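# Unscrew and unplug a monitor cable from a port

## Task

Free the monitor cable from its back-panel port. Loosen both thumbscrews, draw the plug out along the port's axis, and leave it lying loose and away from the port, supported by something other than the robot. If the plug is angled beyond what the port permits while still inside it, the task fails immediately. Knocking anything off the table also fails it. Finish by opening the gripper and withdrawing the arms.

## Robot and tools

Robot: two six-joint arms, left_arm and right_arm, each ending in a two-finger parallel gripper. The left_arm base sits at (-0.022, +0.351, +0.182) m and the right_arm base at (-0.040, -0.289, +0.182) m. Both bases are tilted. The mounting plates and the metal frame behind the arms are fixed obstacles. Joint ranges in rad, base to gripper: waist -2.880 to 2.880, shoulder 0.000 to 3.142, elbow 0.000 to 3.019, wrist pitch -1.693 to 1.571, wrist yaw -1.571 to 1.571, wrist roll -2.094 to 2.094.

Frames: every pose lives in one scene frame. Its origin is on the table top midway between the arms. +z is up, +x points out over the table, and left_arm is on the +y side. The arm names do not match the left or right of any image. In each gripper's own frame, the fingers point along +z and close along y. end_effector_position is the spot between the finger pads, about 1 cm short of the tips. Quaternions are written w first.

Row format, shared by execute_actions and move: one flat list of 16 numbers covering both arms, even if only one moves. The order is left x, y, z, qw, qx, qy, qz, opening, then the same eight for right. x, y, z are an absolute target position in metres in the scene frame. The quaternion is an absolute target orientation in the same frame. Opening runs from -1 (closed) to +1 (fully open, 0.094 m). To keep an orientation, resend the same quaternion every time rather than copying the reported one, which drifts. To hold an arm still, resend its full last reported pose and the opening it should keep.

execute_actions(actions): a list of actions, each a table of up to 15 rows. Each row lasts one control step (1/30 s). A shorter table repeats its final row until 15 steps have run, so one action takes 0.5 s. An empty list just returns the state and images. An action is rejected for both arms if any target lies more than 0.6 m from that gripper's current position along any of the gripper's axes. If any action is malformed, or the first one fails that check against the latest reported state, nothing runs. Each step, the command is clipped to within 70 mm and 16 degrees of the measured pose. After an action, the arm continues only to its last clipped pose, so far targets need further actions. When position and orientation cannot both be reached, position wins. Expect final poses about a centimetre off, usually low.

move(target, speed, blocking): target is one 16-number row of absolute poses. Each gripper follows a straight line and all arms finish together, within 0.5 to 10 s. A move still running at 10 s stops short. speed is in m/s, from 0.002 to 0.5, default 0.25. Turning rate is twice that number in rad/s. Paths ignore obstacles and the other arm, and grippers may lag, stray or overshoot the speed near full stretch. The opening is applied at the start. Faster contact and targets set deeper past a contact both press harder. With blocking=false the call returns after 0.5 s. Until a result shows the move ended, call wait or stop before sending anything else. The result adds a "move:" line: done, off_target, moving, held or fault, plus limits (paced means the pose was clipped; held means a check blocked some steps, after which the arm may speed up). It also gives each gripper's distance to its target.

wait(seconds): 0 to 10. Lets time pass with the last commands held, and returns early if a running move ends. stop(): brakes a running move; the fingers keep moving. zoom_image(camera, region): region [x0, y0, x1, y1] in image pixels, at most 504 by 504. Cameras: cam_head_left, cam_head_right, cam_high, cam_low (672x504) and cam_left_wrist, cam_right_wrist (504x504 fisheye). read_manual(section) returns only the URDF licence texts. finished_scene(scene) ends the scene for good and reports success.

Result lines: the state line gives each gripper's position and quaternion. Printed positions can drift from the truth at long reach. Hand target lines show the pose each controller is currently driving toward. grip_measured gives the finger opening on the command scale and can be off by about 1 mm. The last Joint positions value is the opening in metres. Joint torques are noisy and biased. Step readings list positions, and HELD marks steps where an arm was held back. Other lines: pose unreachable (the clearance check altered a command), too close, FAULT, MOTOR HOT (85 °C) and OVER-TEMPERATURE FAULT (100 °C, when the arm goes limp and drops).

Gripping: to hold something, command an opening about 0.03 below grip_measured for a firm grip, or less for a lighter one. Pads exert about 50 to 62 N, less on parts thinner than about 2 mm, with a brief spike at first contact.

Avoid: tilting the plug beyond the port's allowance before it is out; knocking anything off the table; arms hitting or pressing each other; drops, slips, slams and hard pushes; holding loads long enough to overheat motors. Loose objects may occasionally be nudged by outside pushes. The robot keeps obeying the last command while you compose your reply. At the end, release the plug so it rests on its own, then pull the grippers away.

Each tool is called after ">>>" by a JSON object that holds its "fn" and its "kwargs".

## Session

>>> {"fn": "execute_actions", "kwargs": {"actions": []}}

Scene clock: 0.00 s.
left_arm: end_effector_position=(+0.3505, +0.6786, +0.3076) grip_measured=+1.000 end_effector_quat_wxyz=(-0.003, +0.087, +0.996, +0.011) | right_arm: end_effector_position=(+0.4632, -0.4009, +0.2398) grip_measured=-0.162 end_effector_quat_wxyz=(+0.041, -0.281, +0.811, +0.511)
Joint positions: left_arm=[ 0.842  0.756  1.194 -1.298 -0.     0.902  0.094] | right_arm=[-0.137  1.427  1.462 -1.621 -0.497 -1.037  0.039]
Joint velocities: left_arm=[-0.024 -0.015  0.007  0.002  0.007 -0.022  0.   ] | right_arm=[-0.024 -0.015 -0.007  0.007 -0.007 -0.007  0.   ]
Joint torques (N m, as the arm reports them, + toward a larger angle): no reading
Hand target (left_arm): +0.356, +0.683, +0.313; +0.002, +0.087, +0.996, +0.016
Hand target (right_arm): +0.468, -0.404, +0.239; +0.043, -0.280, +0.813, +0.509

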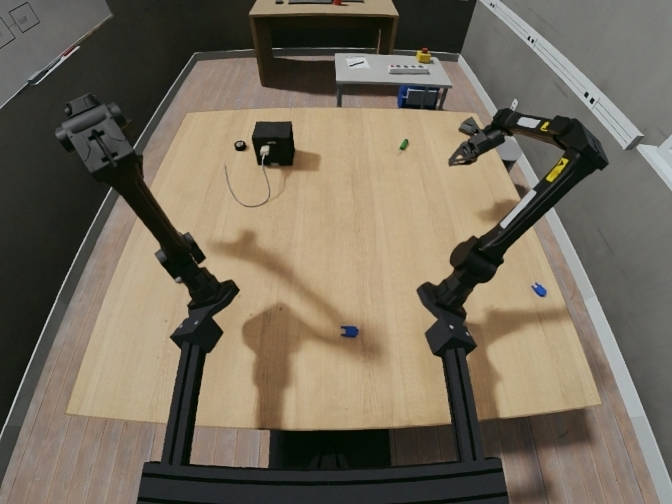

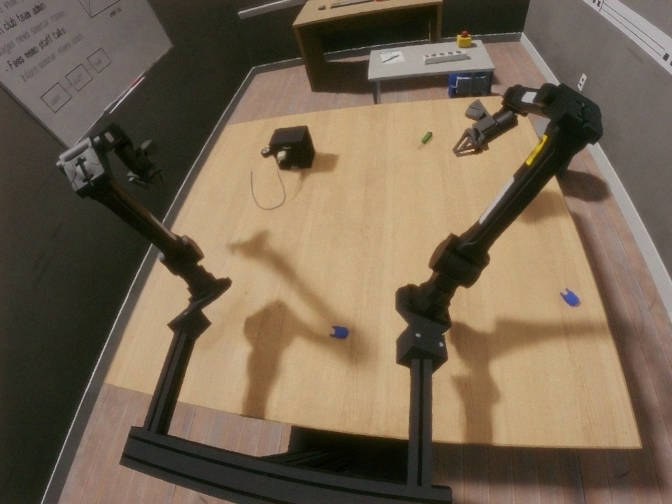

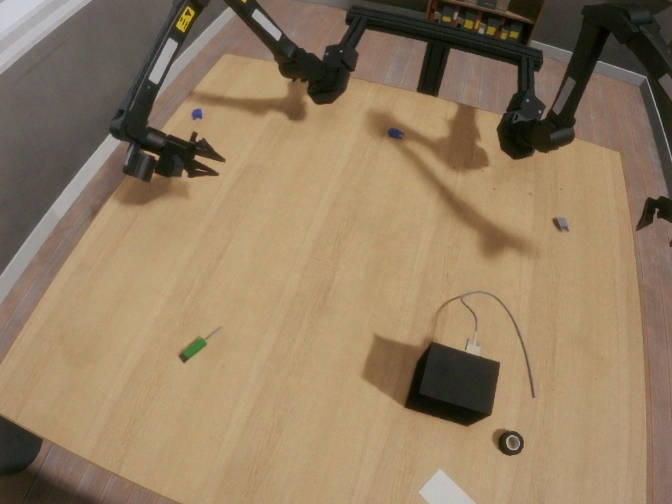

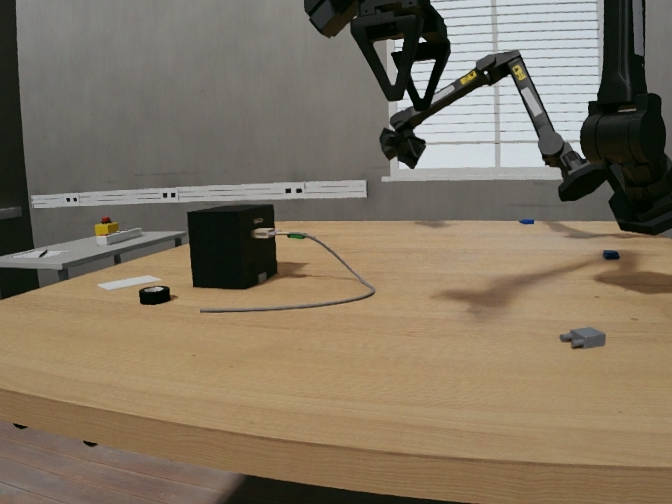

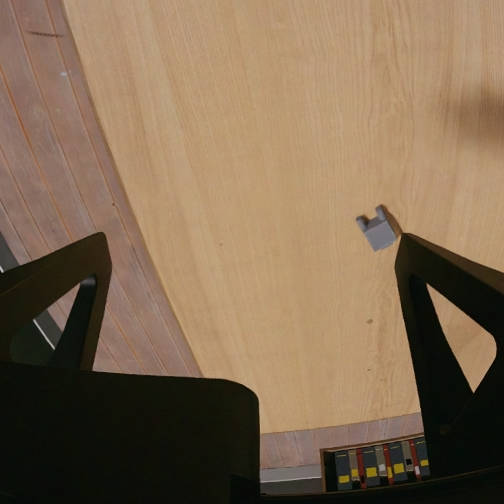

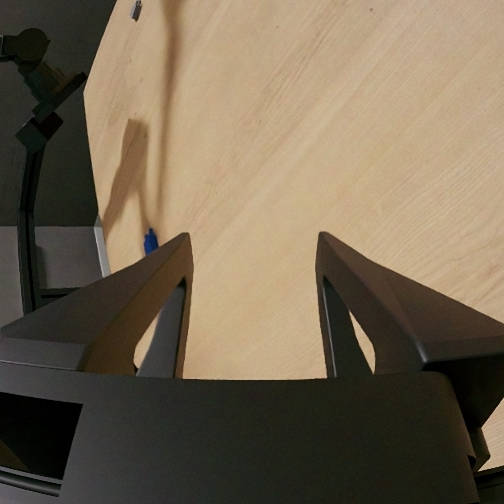

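>>> {"fn": "zoom_image", "kwargs": {"camera": "cam_head_left", "region": [220,105,320,180]}}

>>> {"fn": "zoom_image", "kwargs": {"camera": "cam_low", "region": [180,190,340,310]}}

>>> {"fn": "zoom_image", "kwargs": {"camera": "cam_high", "region": [400,300,520,430]}}

Region (220, 105, 320, 180) of cam_head_left's 672x504 image, scaled by 5.040, with more detail than that image has; it fills the top 378 rows of this view, and the rest is white.

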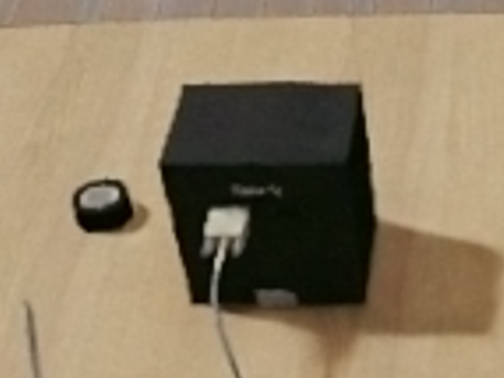

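Region (180, 190, 340, 310) of cam_low's 672x504 image, scaled by 3.150, with more detail than that image has; it fills the top 378 rows of this view, and the rest is white.

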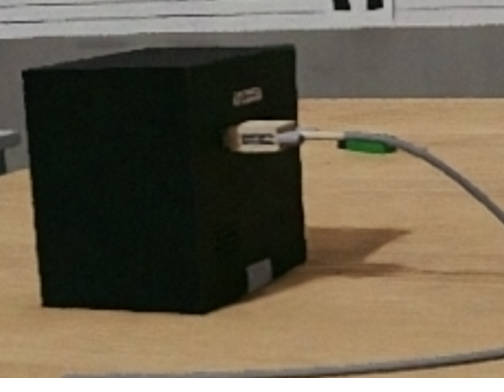

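Region (400, 300, 520, 430) of cam_high's 672x504 image, scaled by 3.877, with more detail than that image has; it fills the left 465 columns of this view, and the rest is white.

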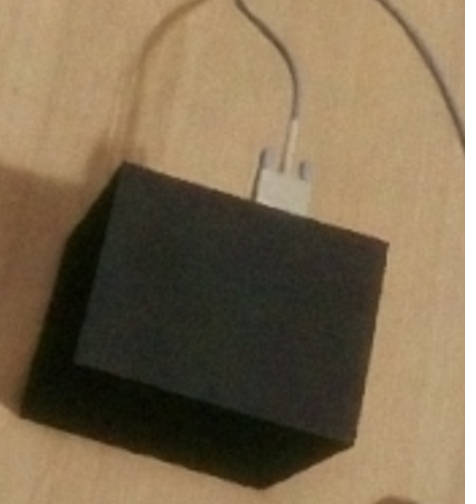

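>>> {"fn": "move", "kwargs": {"target": [0.42,0.27,0.17,0.7071,0,0.7071,0,1, 0.4632,-0.4009,0.2398,0.041,-0.281,0.811,0.511,-0.162], "speed": 0.2}}

Scene clock: 41.90 s.
left_arm: end_effector_position=(+0.4190, +0.2731, +0.1651) grip_measured=+1.000 end_effector_quat_wxyz=(+0.586, +0.051, +0.806, -0.062) | right_arm: end_effector_position=(+0.4632, -0.4009, +0.2398) grip_measured=-0.162 end_effector_quat_wxyz=(+0.041, -0.281, +0.811, +0.511)
Joint positions: left_arm=[-0.272  1.609  0.224  1.551 -0.249  0.523  0.094] | right_arm=[-0.137  1.427  1.462 -1.621 -0.497 -1.037  0.039]
Joint velocities: left_arm=[-0.005 -0.005 -0.002 -0.002 -0.11   0.022  0.   ] | right_arm=[-0.005 -0.005 -0.002  0.007 -0.022  0.11  -0.001]
Joint torques (N m, as the arm reports them, + toward a larger angle): left_arm=[-4.66 -6.37  0.42  2.57  0.45 -0.02] | right_arm=[  6.42 -17.45   7.62  -0.86  -0.65  -0.23]
Hand target (left_arm): +0.422, +0.271, +0.170; +0.595, +0.050, +0.800, -0.061
Hand target (right_arm): +0.463, -0.401, +0.240; +0.041, -0.281, +0.811, +0.511
Off the commanded pose (left_arm): 0.006 m, 20 deg; orientation clipped at the last step of the last action.
Off the commanded pose (right_arm): 0.000 m, 0 deg.
joint sent to its limit (left arm) — the command would take joint 4 (wrist pitch) past its upper limit, so that joint was sent only as far as its limit.
move: off_target (left_arm); limits=paced

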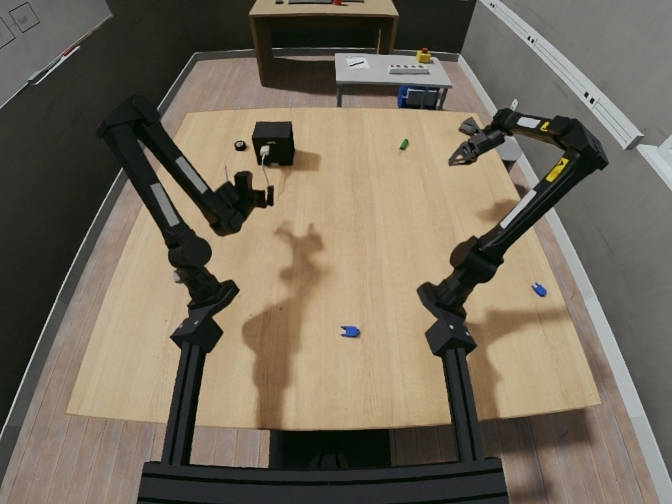

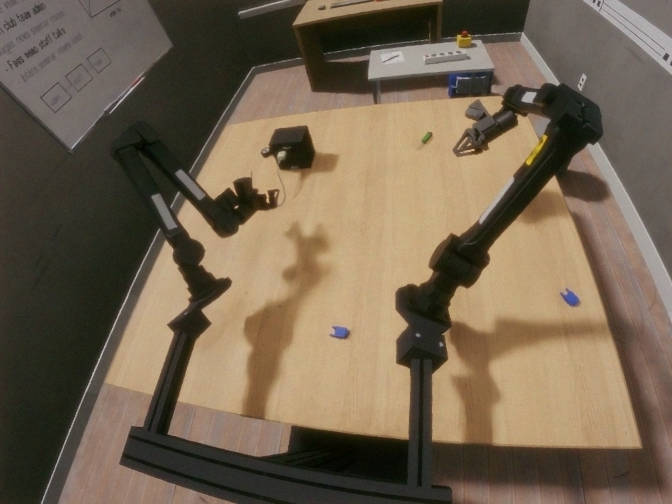

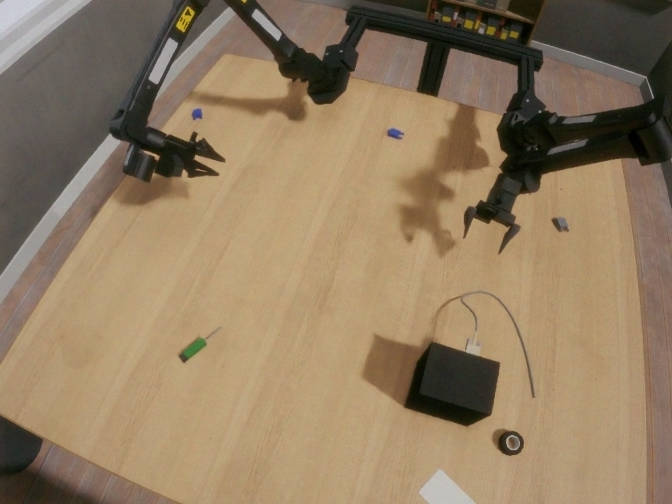

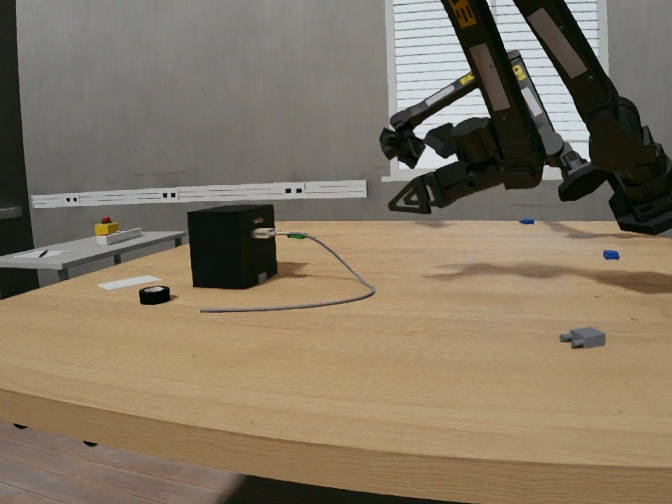

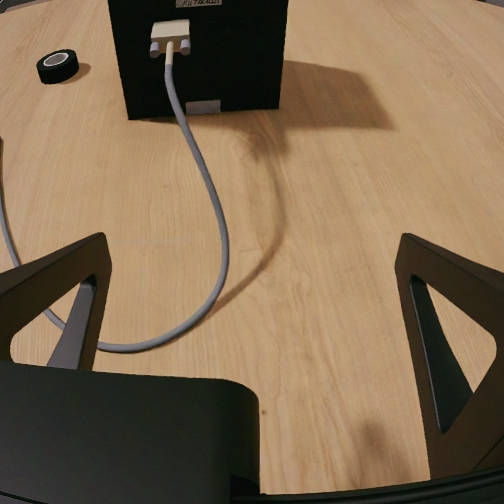

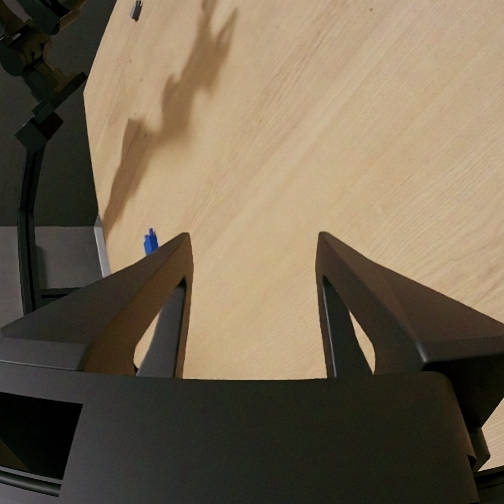

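>>> {"fn": "zoom_image", "kwargs": {"camera": "cam_left_wrist", "region": [100,0,300,130]}}

Region (100, 0, 300, 130) of cam_left_wrist's 504x504 image, scaled by 2.520, with more detail than that image has; it fills the top 328 rows of this view, and the rest is white.

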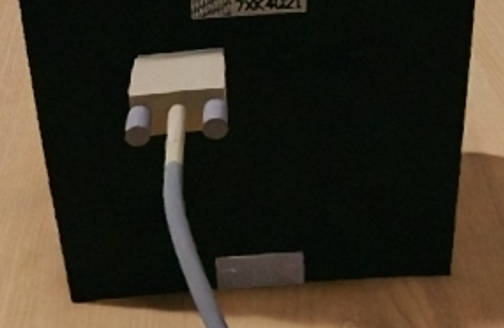

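>>> {"fn": "move", "kwargs": {"target": [0.55,0.30,0.165,0.7071,0,0.7071,0,0.6, 0.4632,-0.4009,0.2398,0.041,-0.281,0.811,0.511,-0.162], "speed": 0.15}}

Scene clock: 97.93 s.
left_arm: end_effector_position=(+0.5480, +0.2958, +0.1705) grip_measured=+0.602 end_effector_quat_wxyz=(+0.675, +0.018, +0.737, -0.027) | right_arm: end_effector_position=(+0.4632, -0.4009, +0.2398) grip_measured=-0.162 end_effector_quat_wxyz=(+0.041, -0.281, +0.811, +0.511)
Joint positions: left_arm=[-0.136  1.686  0.541  1.551 -0.087  0.531  0.075] | right_arm=[-0.137  1.427  1.462 -1.621 -0.497 -1.037  0.039]
Joint velocities: left_arm=[-0.024 -0.005 -0.017 -0.012 -0.081 -0.022  0.   ] | right_arm=[-0.034 -0.005 -0.012  0.017 -0.037  0.007  0.001]
Joint torques (N m, as the arm reports them, + toward a larger angle): left_arm=[-4.39 -9.31  1.68  2.65  0.57  0.01] | right_arm=[  6.46 -17.48   7.62  -0.86  -0.65  -0.24]
Hand target (left_arm): +0.550, +0.302, +0.167; +0.678, +0.019, +0.735, -0.015
Hand target (right_arm): +0.463, -0.401, +0.240; +0.041, -0.281, +0.811, +0.511
Off the commanded pose (left_arm): 0.007 m, 6 deg.
Off the commanded pose (right_arm): 0.000 m, 0 deg.
joint sent to its limit (left arm) — the command would take joint 4 (wrist pitch) past its upper limit, so that joint was sent only as far as its limit.
move: off_target (left_arm)

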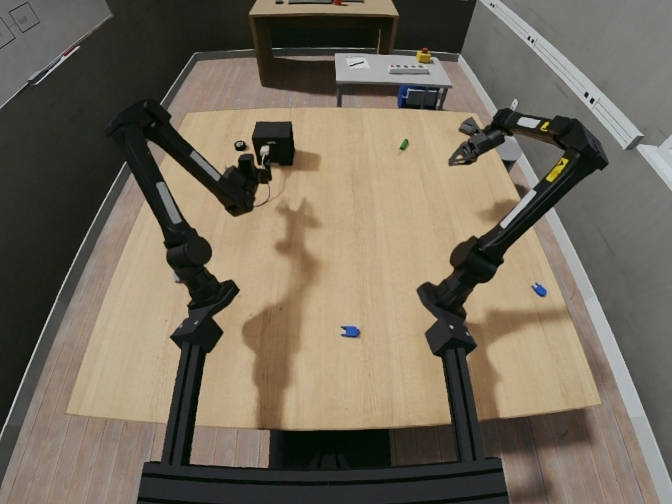

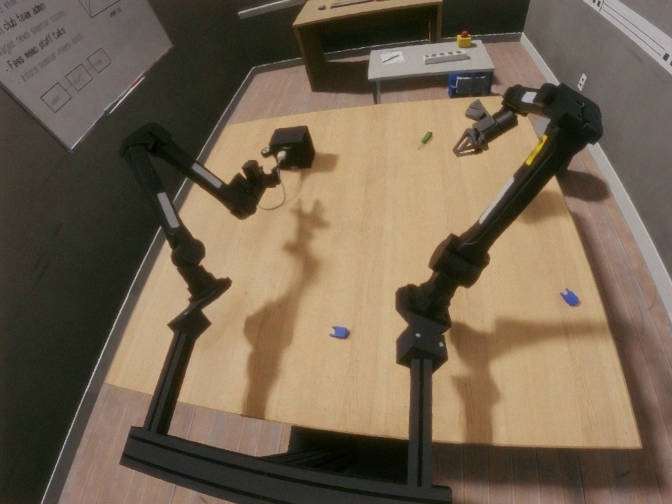

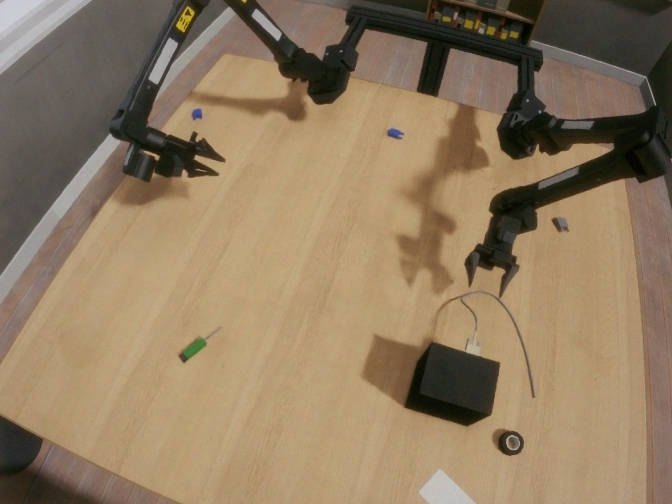

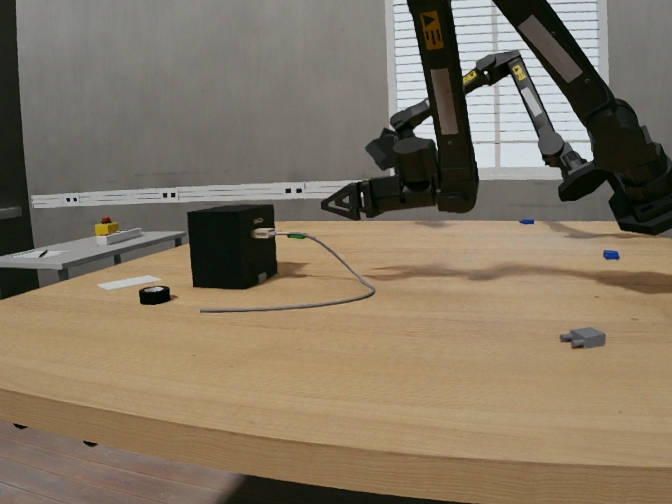

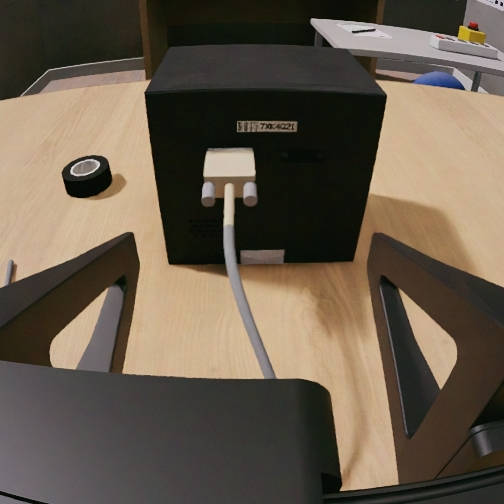

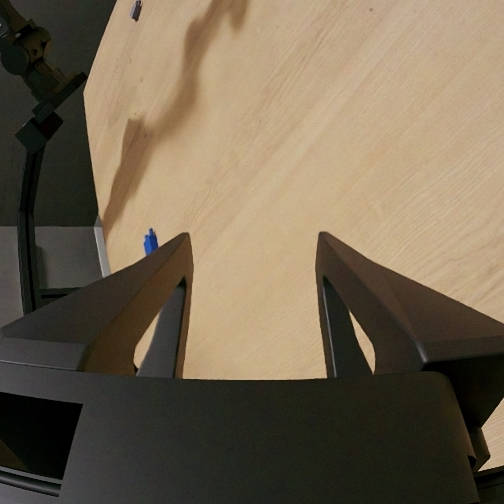

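>>> {"fn": "zoom_image", "kwargs": {"camera": "cam_left_wrist", "region": [140,80,400,280]}}

>>> {"fn": "zoom_image", "kwargs": {"camera": "cam_left_wrist", "region": [180,135,280,235]}}

Region (140, 80, 400, 280) of cam_left_wrist's 504x504 image, scaled by 1.938, with more detail than that image has; it fills the top 388 rows of this view, and the rest is white.

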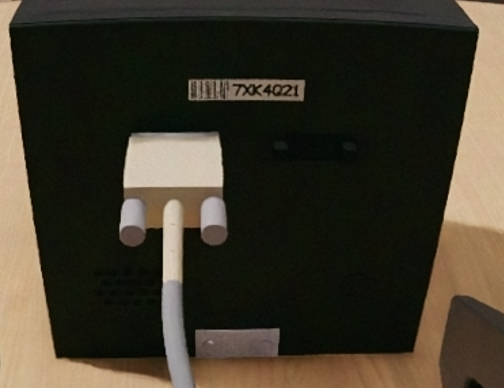

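Region (180, 135, 280, 235) of cam_left_wrist's 504x504 image, scaled by 5.040, with more detail than that image has.

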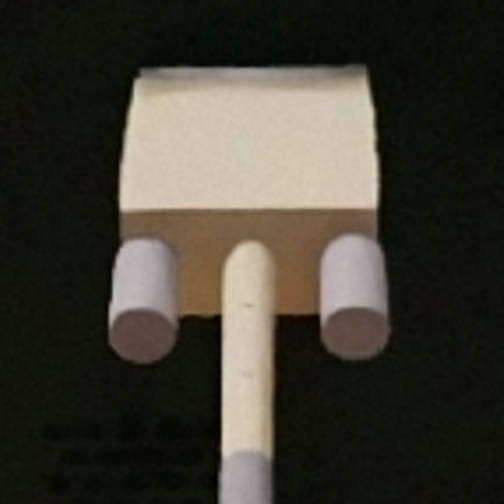

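>>> {"fn": "move", "kwargs": {"target": [0.56,0.316,0.135,0.5,-0.5,0.5,-0.5,-0.5, 0.4632,-0.4009,0.2398,0.041,-0.281,0.811,0.511,-0.162], "speed": 0.1}}

Scene clock: 226.13 s.
left_arm: end_effector_position=(+0.5576, +0.3081, +0.1405) grip_measured=-0.499 end_effector_quat_wxyz=(+0.458, -0.501, +0.546, -0.492) | right_arm: end_effector_position=(+0.4632, -0.4009, +0.2398) grip_measured=-0.162 end_effector_quat_wxyz=(+0.041, -0.281, +0.811, +0.511)
Joint positions: left_arm=[-0.06   1.744  0.581  1.551 -0.01  -1.046  0.024] | right_arm=[-0.137  1.427  1.462 -1.621 -0.497 -1.037  0.039]
Joint velocities: left_arm=[-0.005 -0.015  0.022 -0.007 -0.095 -0.037  0.001] | right_arm=[ 0.015 -0.005 -0.007 -0.012  0.007 -0.066 -0.   ]
Joint torques (N m, as the arm reports them, + toward a larger angle): left_arm=[-4.15 -9.92  1.55  2.66  0.2  -0.13] | right_arm=[  6.41 -17.47   7.62  -0.87  -0.65  -0.23]
Hand target (left_arm): +0.560, +0.316, +0.135; +0.464, -0.508, +0.536, -0.489
Hand target (right_arm): +0.463, -0.401, +0.240; +0.041, -0.281, +0.811, +0.511
Off the commanded pose (left_arm): 0.010 m, 7 deg.
Off the commanded pose (right_arm): 0.000 m, 0 deg.
joint sent to its limit (left arm) — the command would take joint 4 (wrist pitch) past its upper limit, so that joint was sent only as far as its limit.
move: off_target (left_arm)

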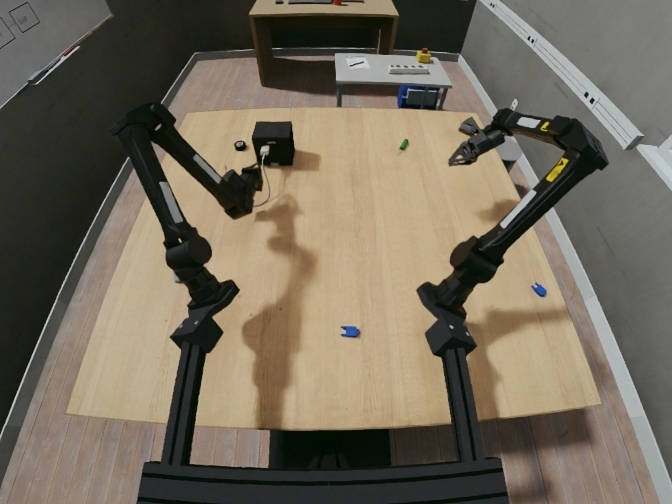

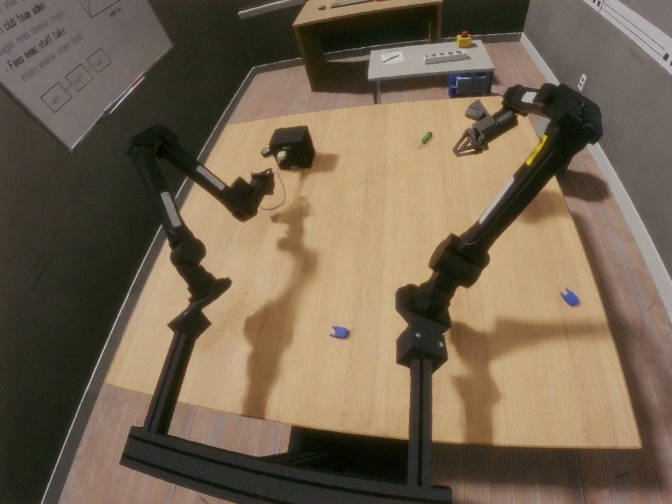

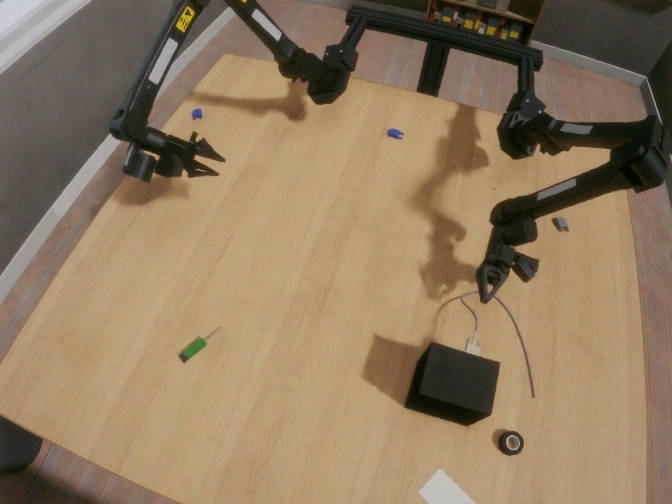

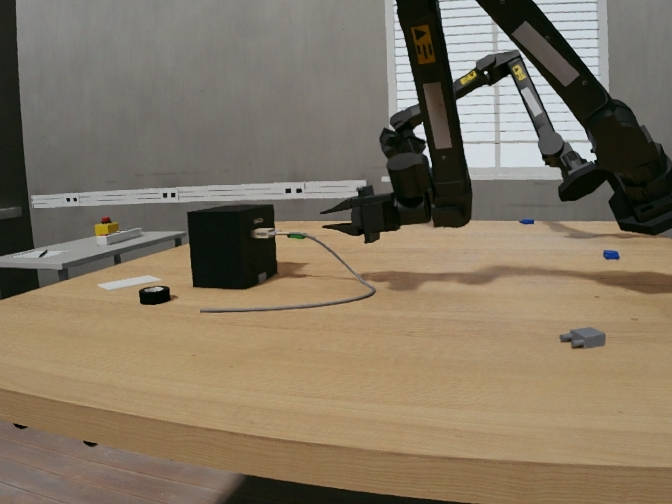

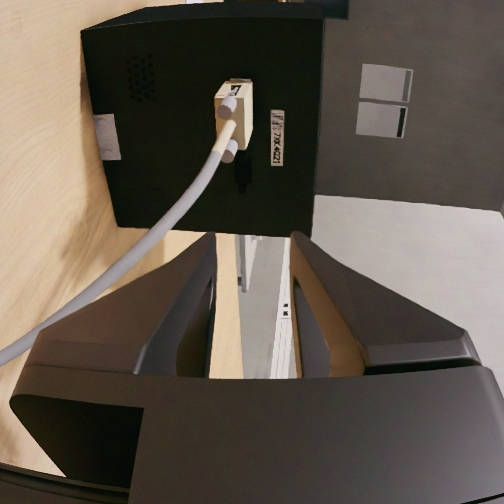

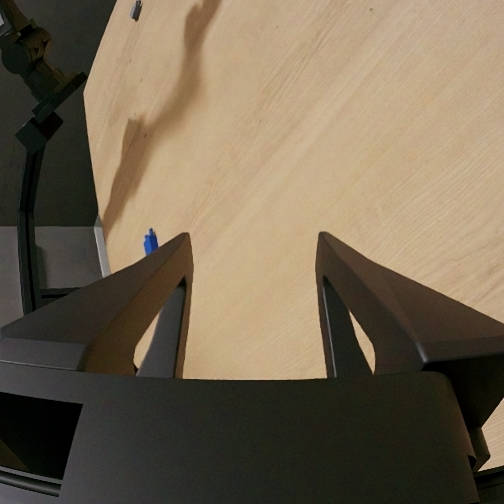

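>>> {"fn": "move", "kwargs": {"target": [0.62,0.318,0.118,0.5,-0.5,0.5,-0.5,-0.5, 0.4632,-0.4009,0.2398,0.041,-0.281,0.811,0.511,-0.162], "speed": 0.05}}

Scene clock: 244.10 s.
left_arm: end_effector_position=(+0.6202, +0.3101, +0.1329) grip_measured=-0.499 end_effector_quat_wxyz=(+0.492, -0.494, +0.509, -0.505) | right_arm: end_effector_position=(+0.4632, -0.4009, +0.2398) grip_measured=-0.162 end_effector_quat_wxyz=(+0.041, -0.281, +0.811, +0.511)
Joint positions: left_arm=[-0.043  1.841  0.777  1.557  0.006 -1.061  0.024] | right_arm=[-0.137  1.427  1.462 -1.621 -0.497 -1.037  0.039]
Joint velocities: left_arm=[-0.005  0.005  0.002 -0.007 -0.095 -0.022 -0.001] | right_arm=[ 0.005 -0.005 -0.007  0.002 -0.037 -0.037 -0.   ]
Joint torques (N m, as the arm reports them, + toward a larger angle): left_arm=[ -4.77 -10.95   2.09   2.38   0.39  -0.11] | right_arm=[  6.39 -17.46   7.61  -0.87  -0.65  -0.23]
Hand target (left_arm): +0.620, +0.319, +0.119; +0.495, -0.501, +0.506, -0.498
Hand target (right_arm): +0.463, -0.401, +0.240; +0.041, -0.281, +0.811, +0.511
Off the commanded pose (left_arm): 0.017 m, 2 deg.
Off the commanded pose (right_arm): 0.000 m, 0 deg.
joint sent to its limit (left arm) — the command would take joint 4 (wrist pitch) past its upper limit, so that joint was sent only as far as its limit.
move: off_target (left_arm)

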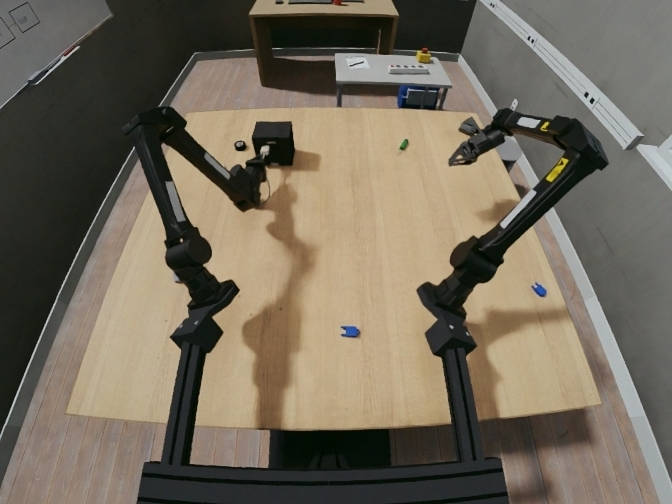

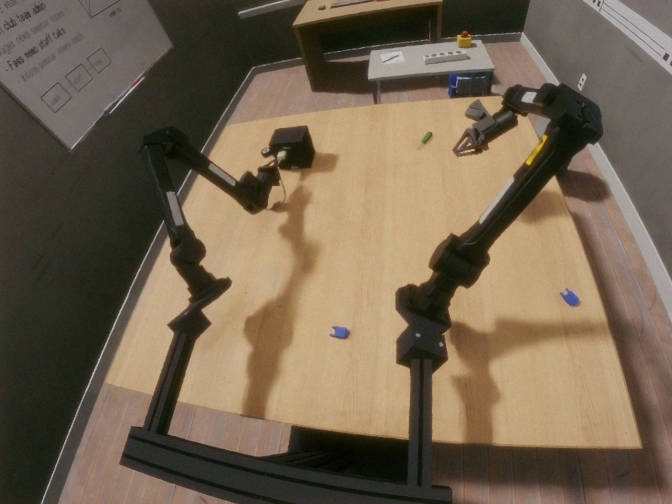

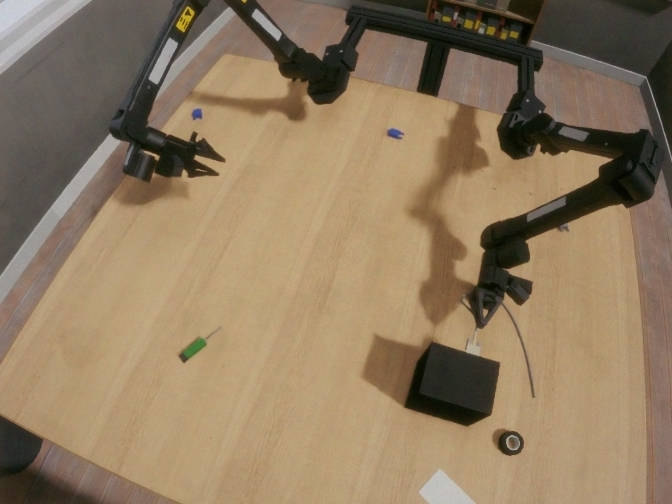

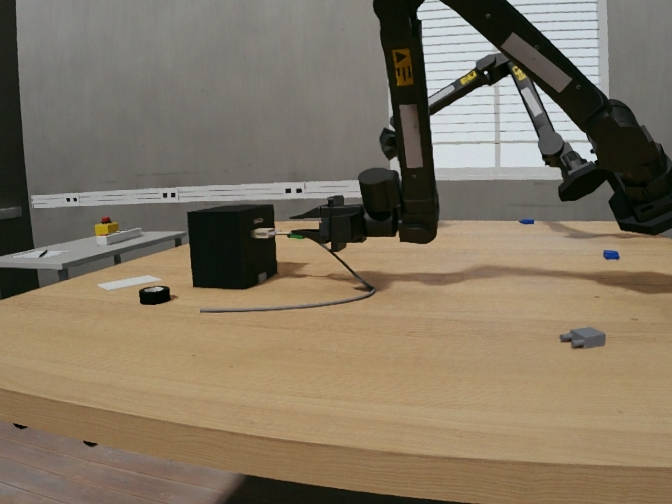

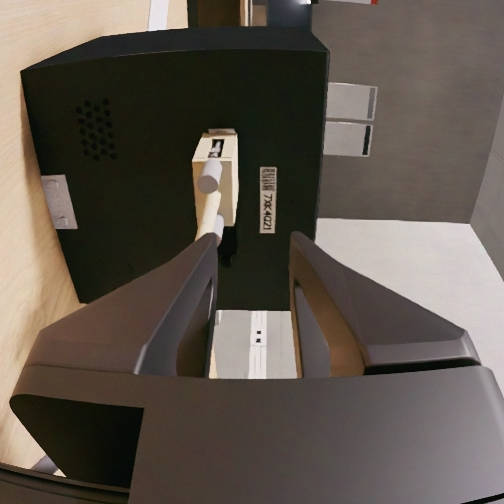

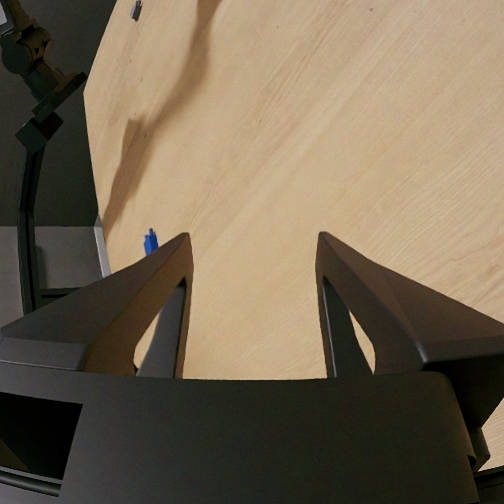

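>>> {"fn": "move", "kwargs": {"target": [0.62,0.33,0.118,0.5,-0.5,0.5,-0.5,-0.5, 0.4632,-0.4009,0.2398,0.041,-0.281,0.811,0.511,-0.162], "speed": 0.05}}

>>> {"fn": "move", "kwargs": {"target": [0.62,0.33,0.106,0.5,-0.5,0.5,-0.5,-0.5, 0.4632,-0.4009,0.2398,0.041,-0.281,0.811,0.511,-0.162], "speed": 0.05}}

Scene clock: 265.10 s.
left_arm: end_effector_position=(+0.6203, +0.3245, +0.1273) grip_measured=-0.499 end_effector_quat_wxyz=(+0.497, -0.494, +0.507, -0.503) | right_arm: end_effector_position=(+0.4632, -0.4009, +0.2398) grip_measured=-0.162 end_effector_quat_wxyz=(+0.041, -0.281, +0.811, +0.511)
Joint positions: left_arm=[-0.011  1.841  0.777  1.566  0.029 -1.073  0.024] | right_arm=[-0.137  1.427  1.462 -1.621 -0.497 -1.037  0.039]
Joint velocities: left_arm=[ 0.005  0.005 -0.032 -0.017  0.051 -0.066 -0.   ] | right_arm=[ 0.005 -0.015 -0.007  0.002  0.022  0.007  0.   ]
Joint torques (N m, as the arm reports them, + toward a larger angle): left_arm=[ -4.89 -11.79   1.68   2.09   0.24  -0.11] | right_arm=[  6.35 -17.45   7.62  -0.87  -0.65  -0.23]
Hand target (left_arm): +0.620, +0.330, +0.118; +0.496, -0.501, +0.504, -0.499
Hand target (right_arm): +0.463, -0.401, +0.240; +0.041, -0.281, +0.811, +0.511
Off the commanded pose (left_arm): 0.011 m, 1 deg.
Off the commanded pose (right_arm): 0.000 m, 0 deg.
joint sent to its limit (left arm) — the command would take joint 4 (wrist pitch) past its upper limit, so that joint was sent only as far as its limit.
move: off_target (left_arm)

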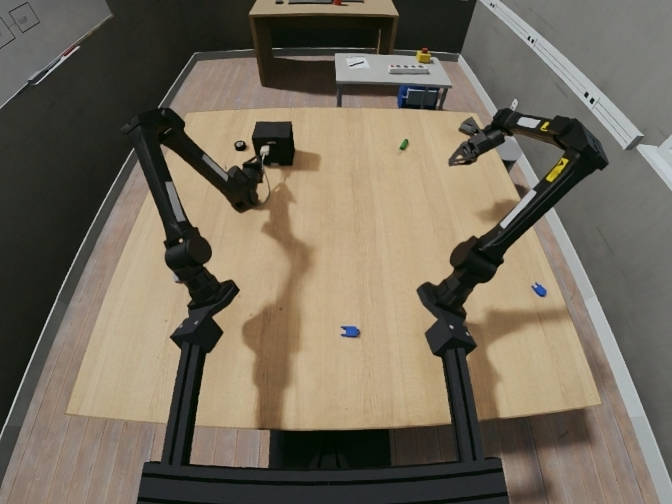

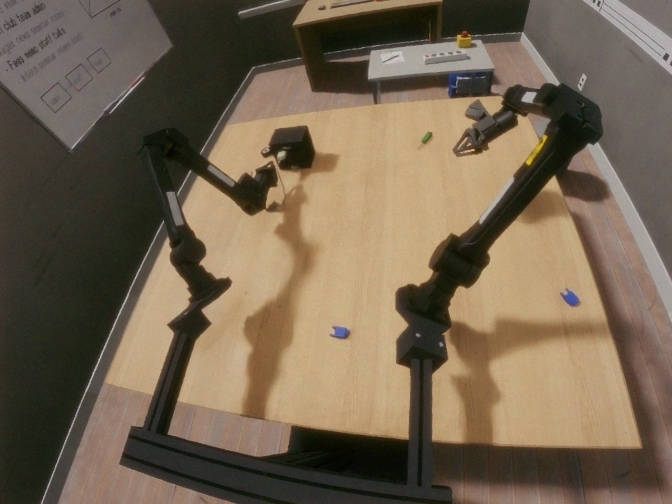

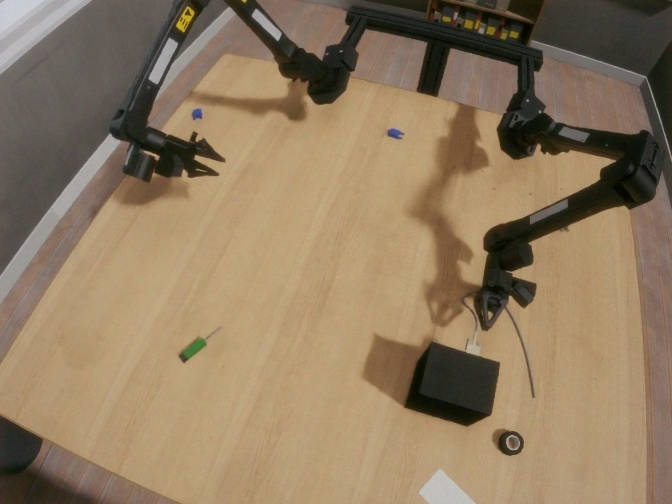

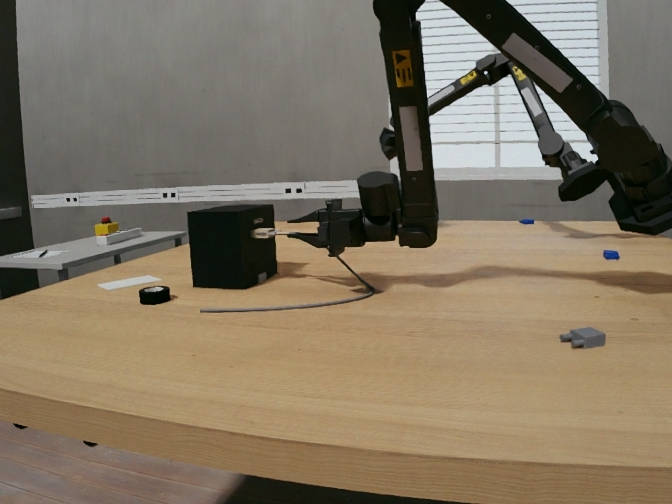

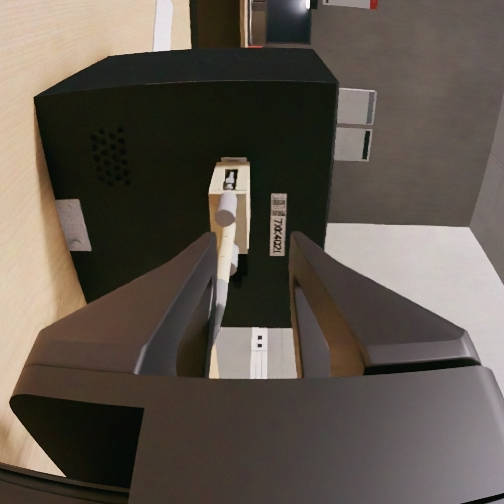

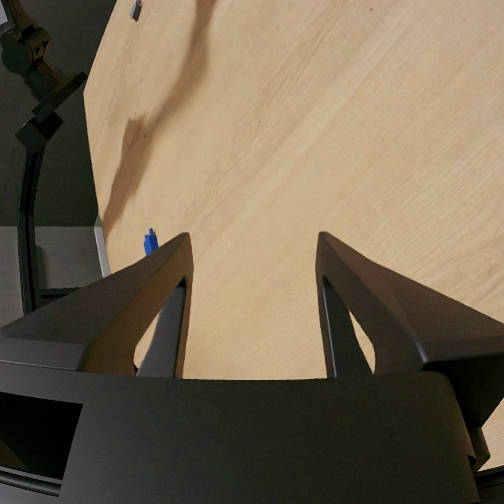

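Scene clock: 266.10 s.
left_arm: end_effector_position=(+0.6185, +0.3238, +0.1138) grip_measured=-0.499 end_effector_quat_wxyz=(+0.491, -0.498, +0.512, -0.499) | right_arm: end_effector_position=(+0.4632, -0.4009, +0.2398) grip_measured=-0.162 end_effector_quat_wxyz=(+0.041, -0.281, +0.811, +0.511)
Joint positions: left_arm=[ 0.001  1.865  0.783  1.566  0.033 -1.079  0.024] | right_arm=[-0.137  1.427  1.462 -1.621 -0.497 -1.037  0.039]
Joint velocities: left_arm=[-0.015 -0.015 -0.012 -0.007 -0.066 -0.037 -0.001] | right_arm=[-0.015  0.005 -0.017 -0.007  0.081 -0.154  0.   ]
Joint torques (N m, as the arm reports them, + toward a larger angle): left_arm=[ -5.32 -11.89   1.97   2.11   0.52  -0.11] | right_arm=[  6.45 -17.4    7.62  -0.87  -0.65  -0.23]
Hand target (left_arm): +0.620, +0.330, +0.106; +0.492, -0.502, +0.508, -0.497
Hand target (right_arm): +0.463, -0.401, +0.240; +0.041, -0.281, +0.811, +0.511
Off the commanded pose (left_arm): 0.010 m, 2 deg.
Off the commanded pose (right_arm): 0.000 m, 0 deg.
joint sent to its limit (left arm) — the command would take joint 4 (wrist pitch) past its upper limit, so that joint was sent only as far as its limit.
move: done

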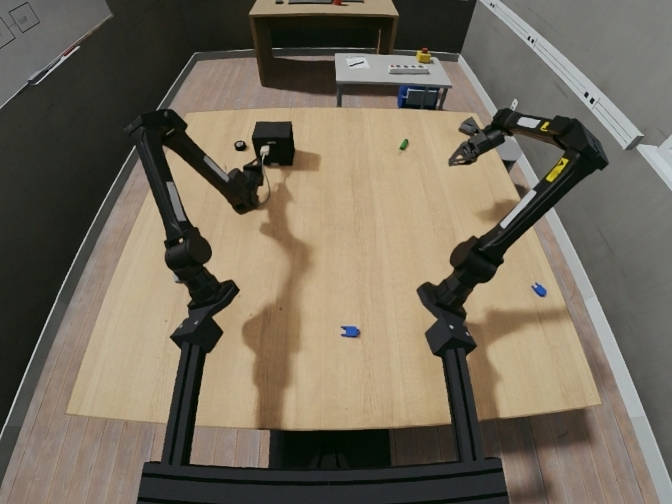

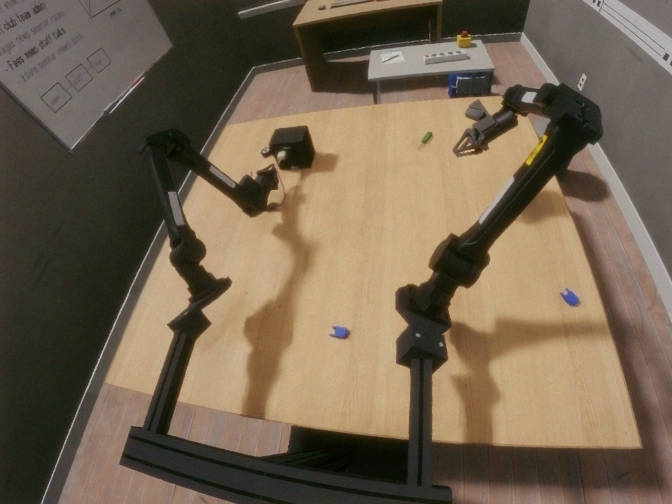

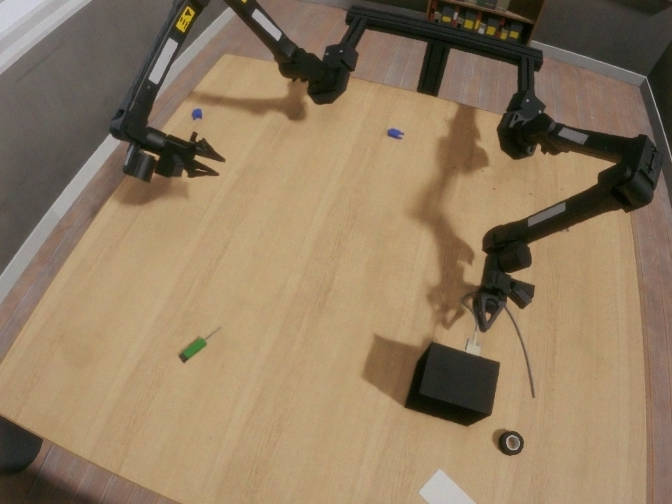

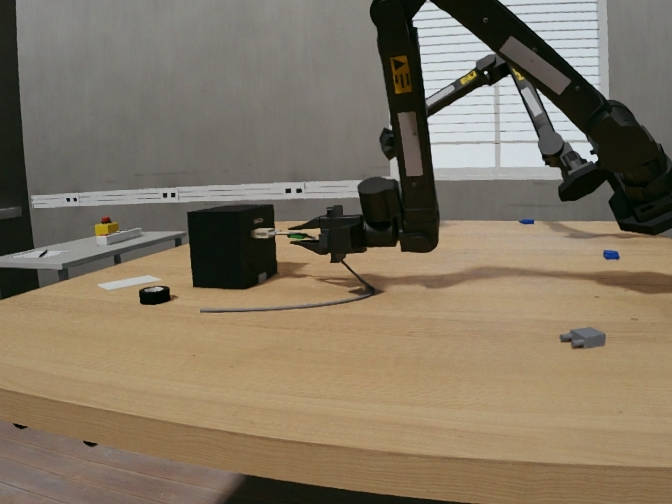

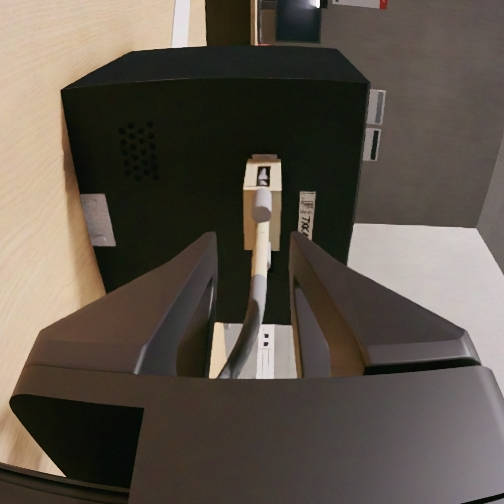

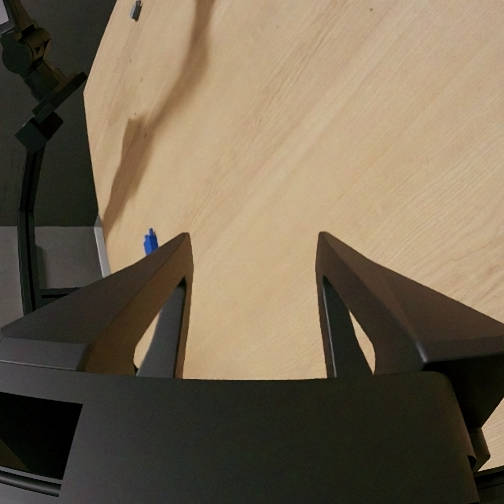

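>>> {"fn": "zoom_image", "kwargs": {"camera": "cam_left_wrist", "region": [205,150,315,260]}}

Region (205, 150, 315, 260) of cam_left_wrist's 504x504 image, scaled by 4.582, with more detail than that image has.

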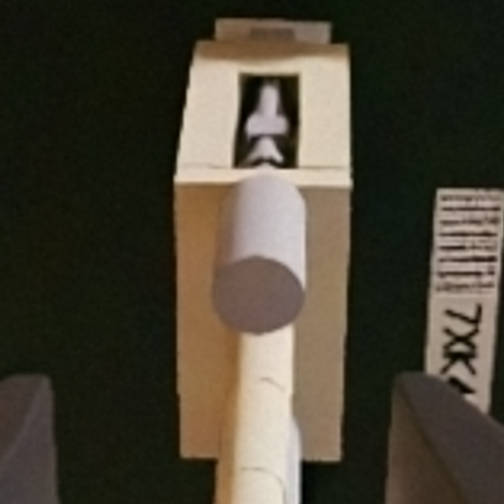

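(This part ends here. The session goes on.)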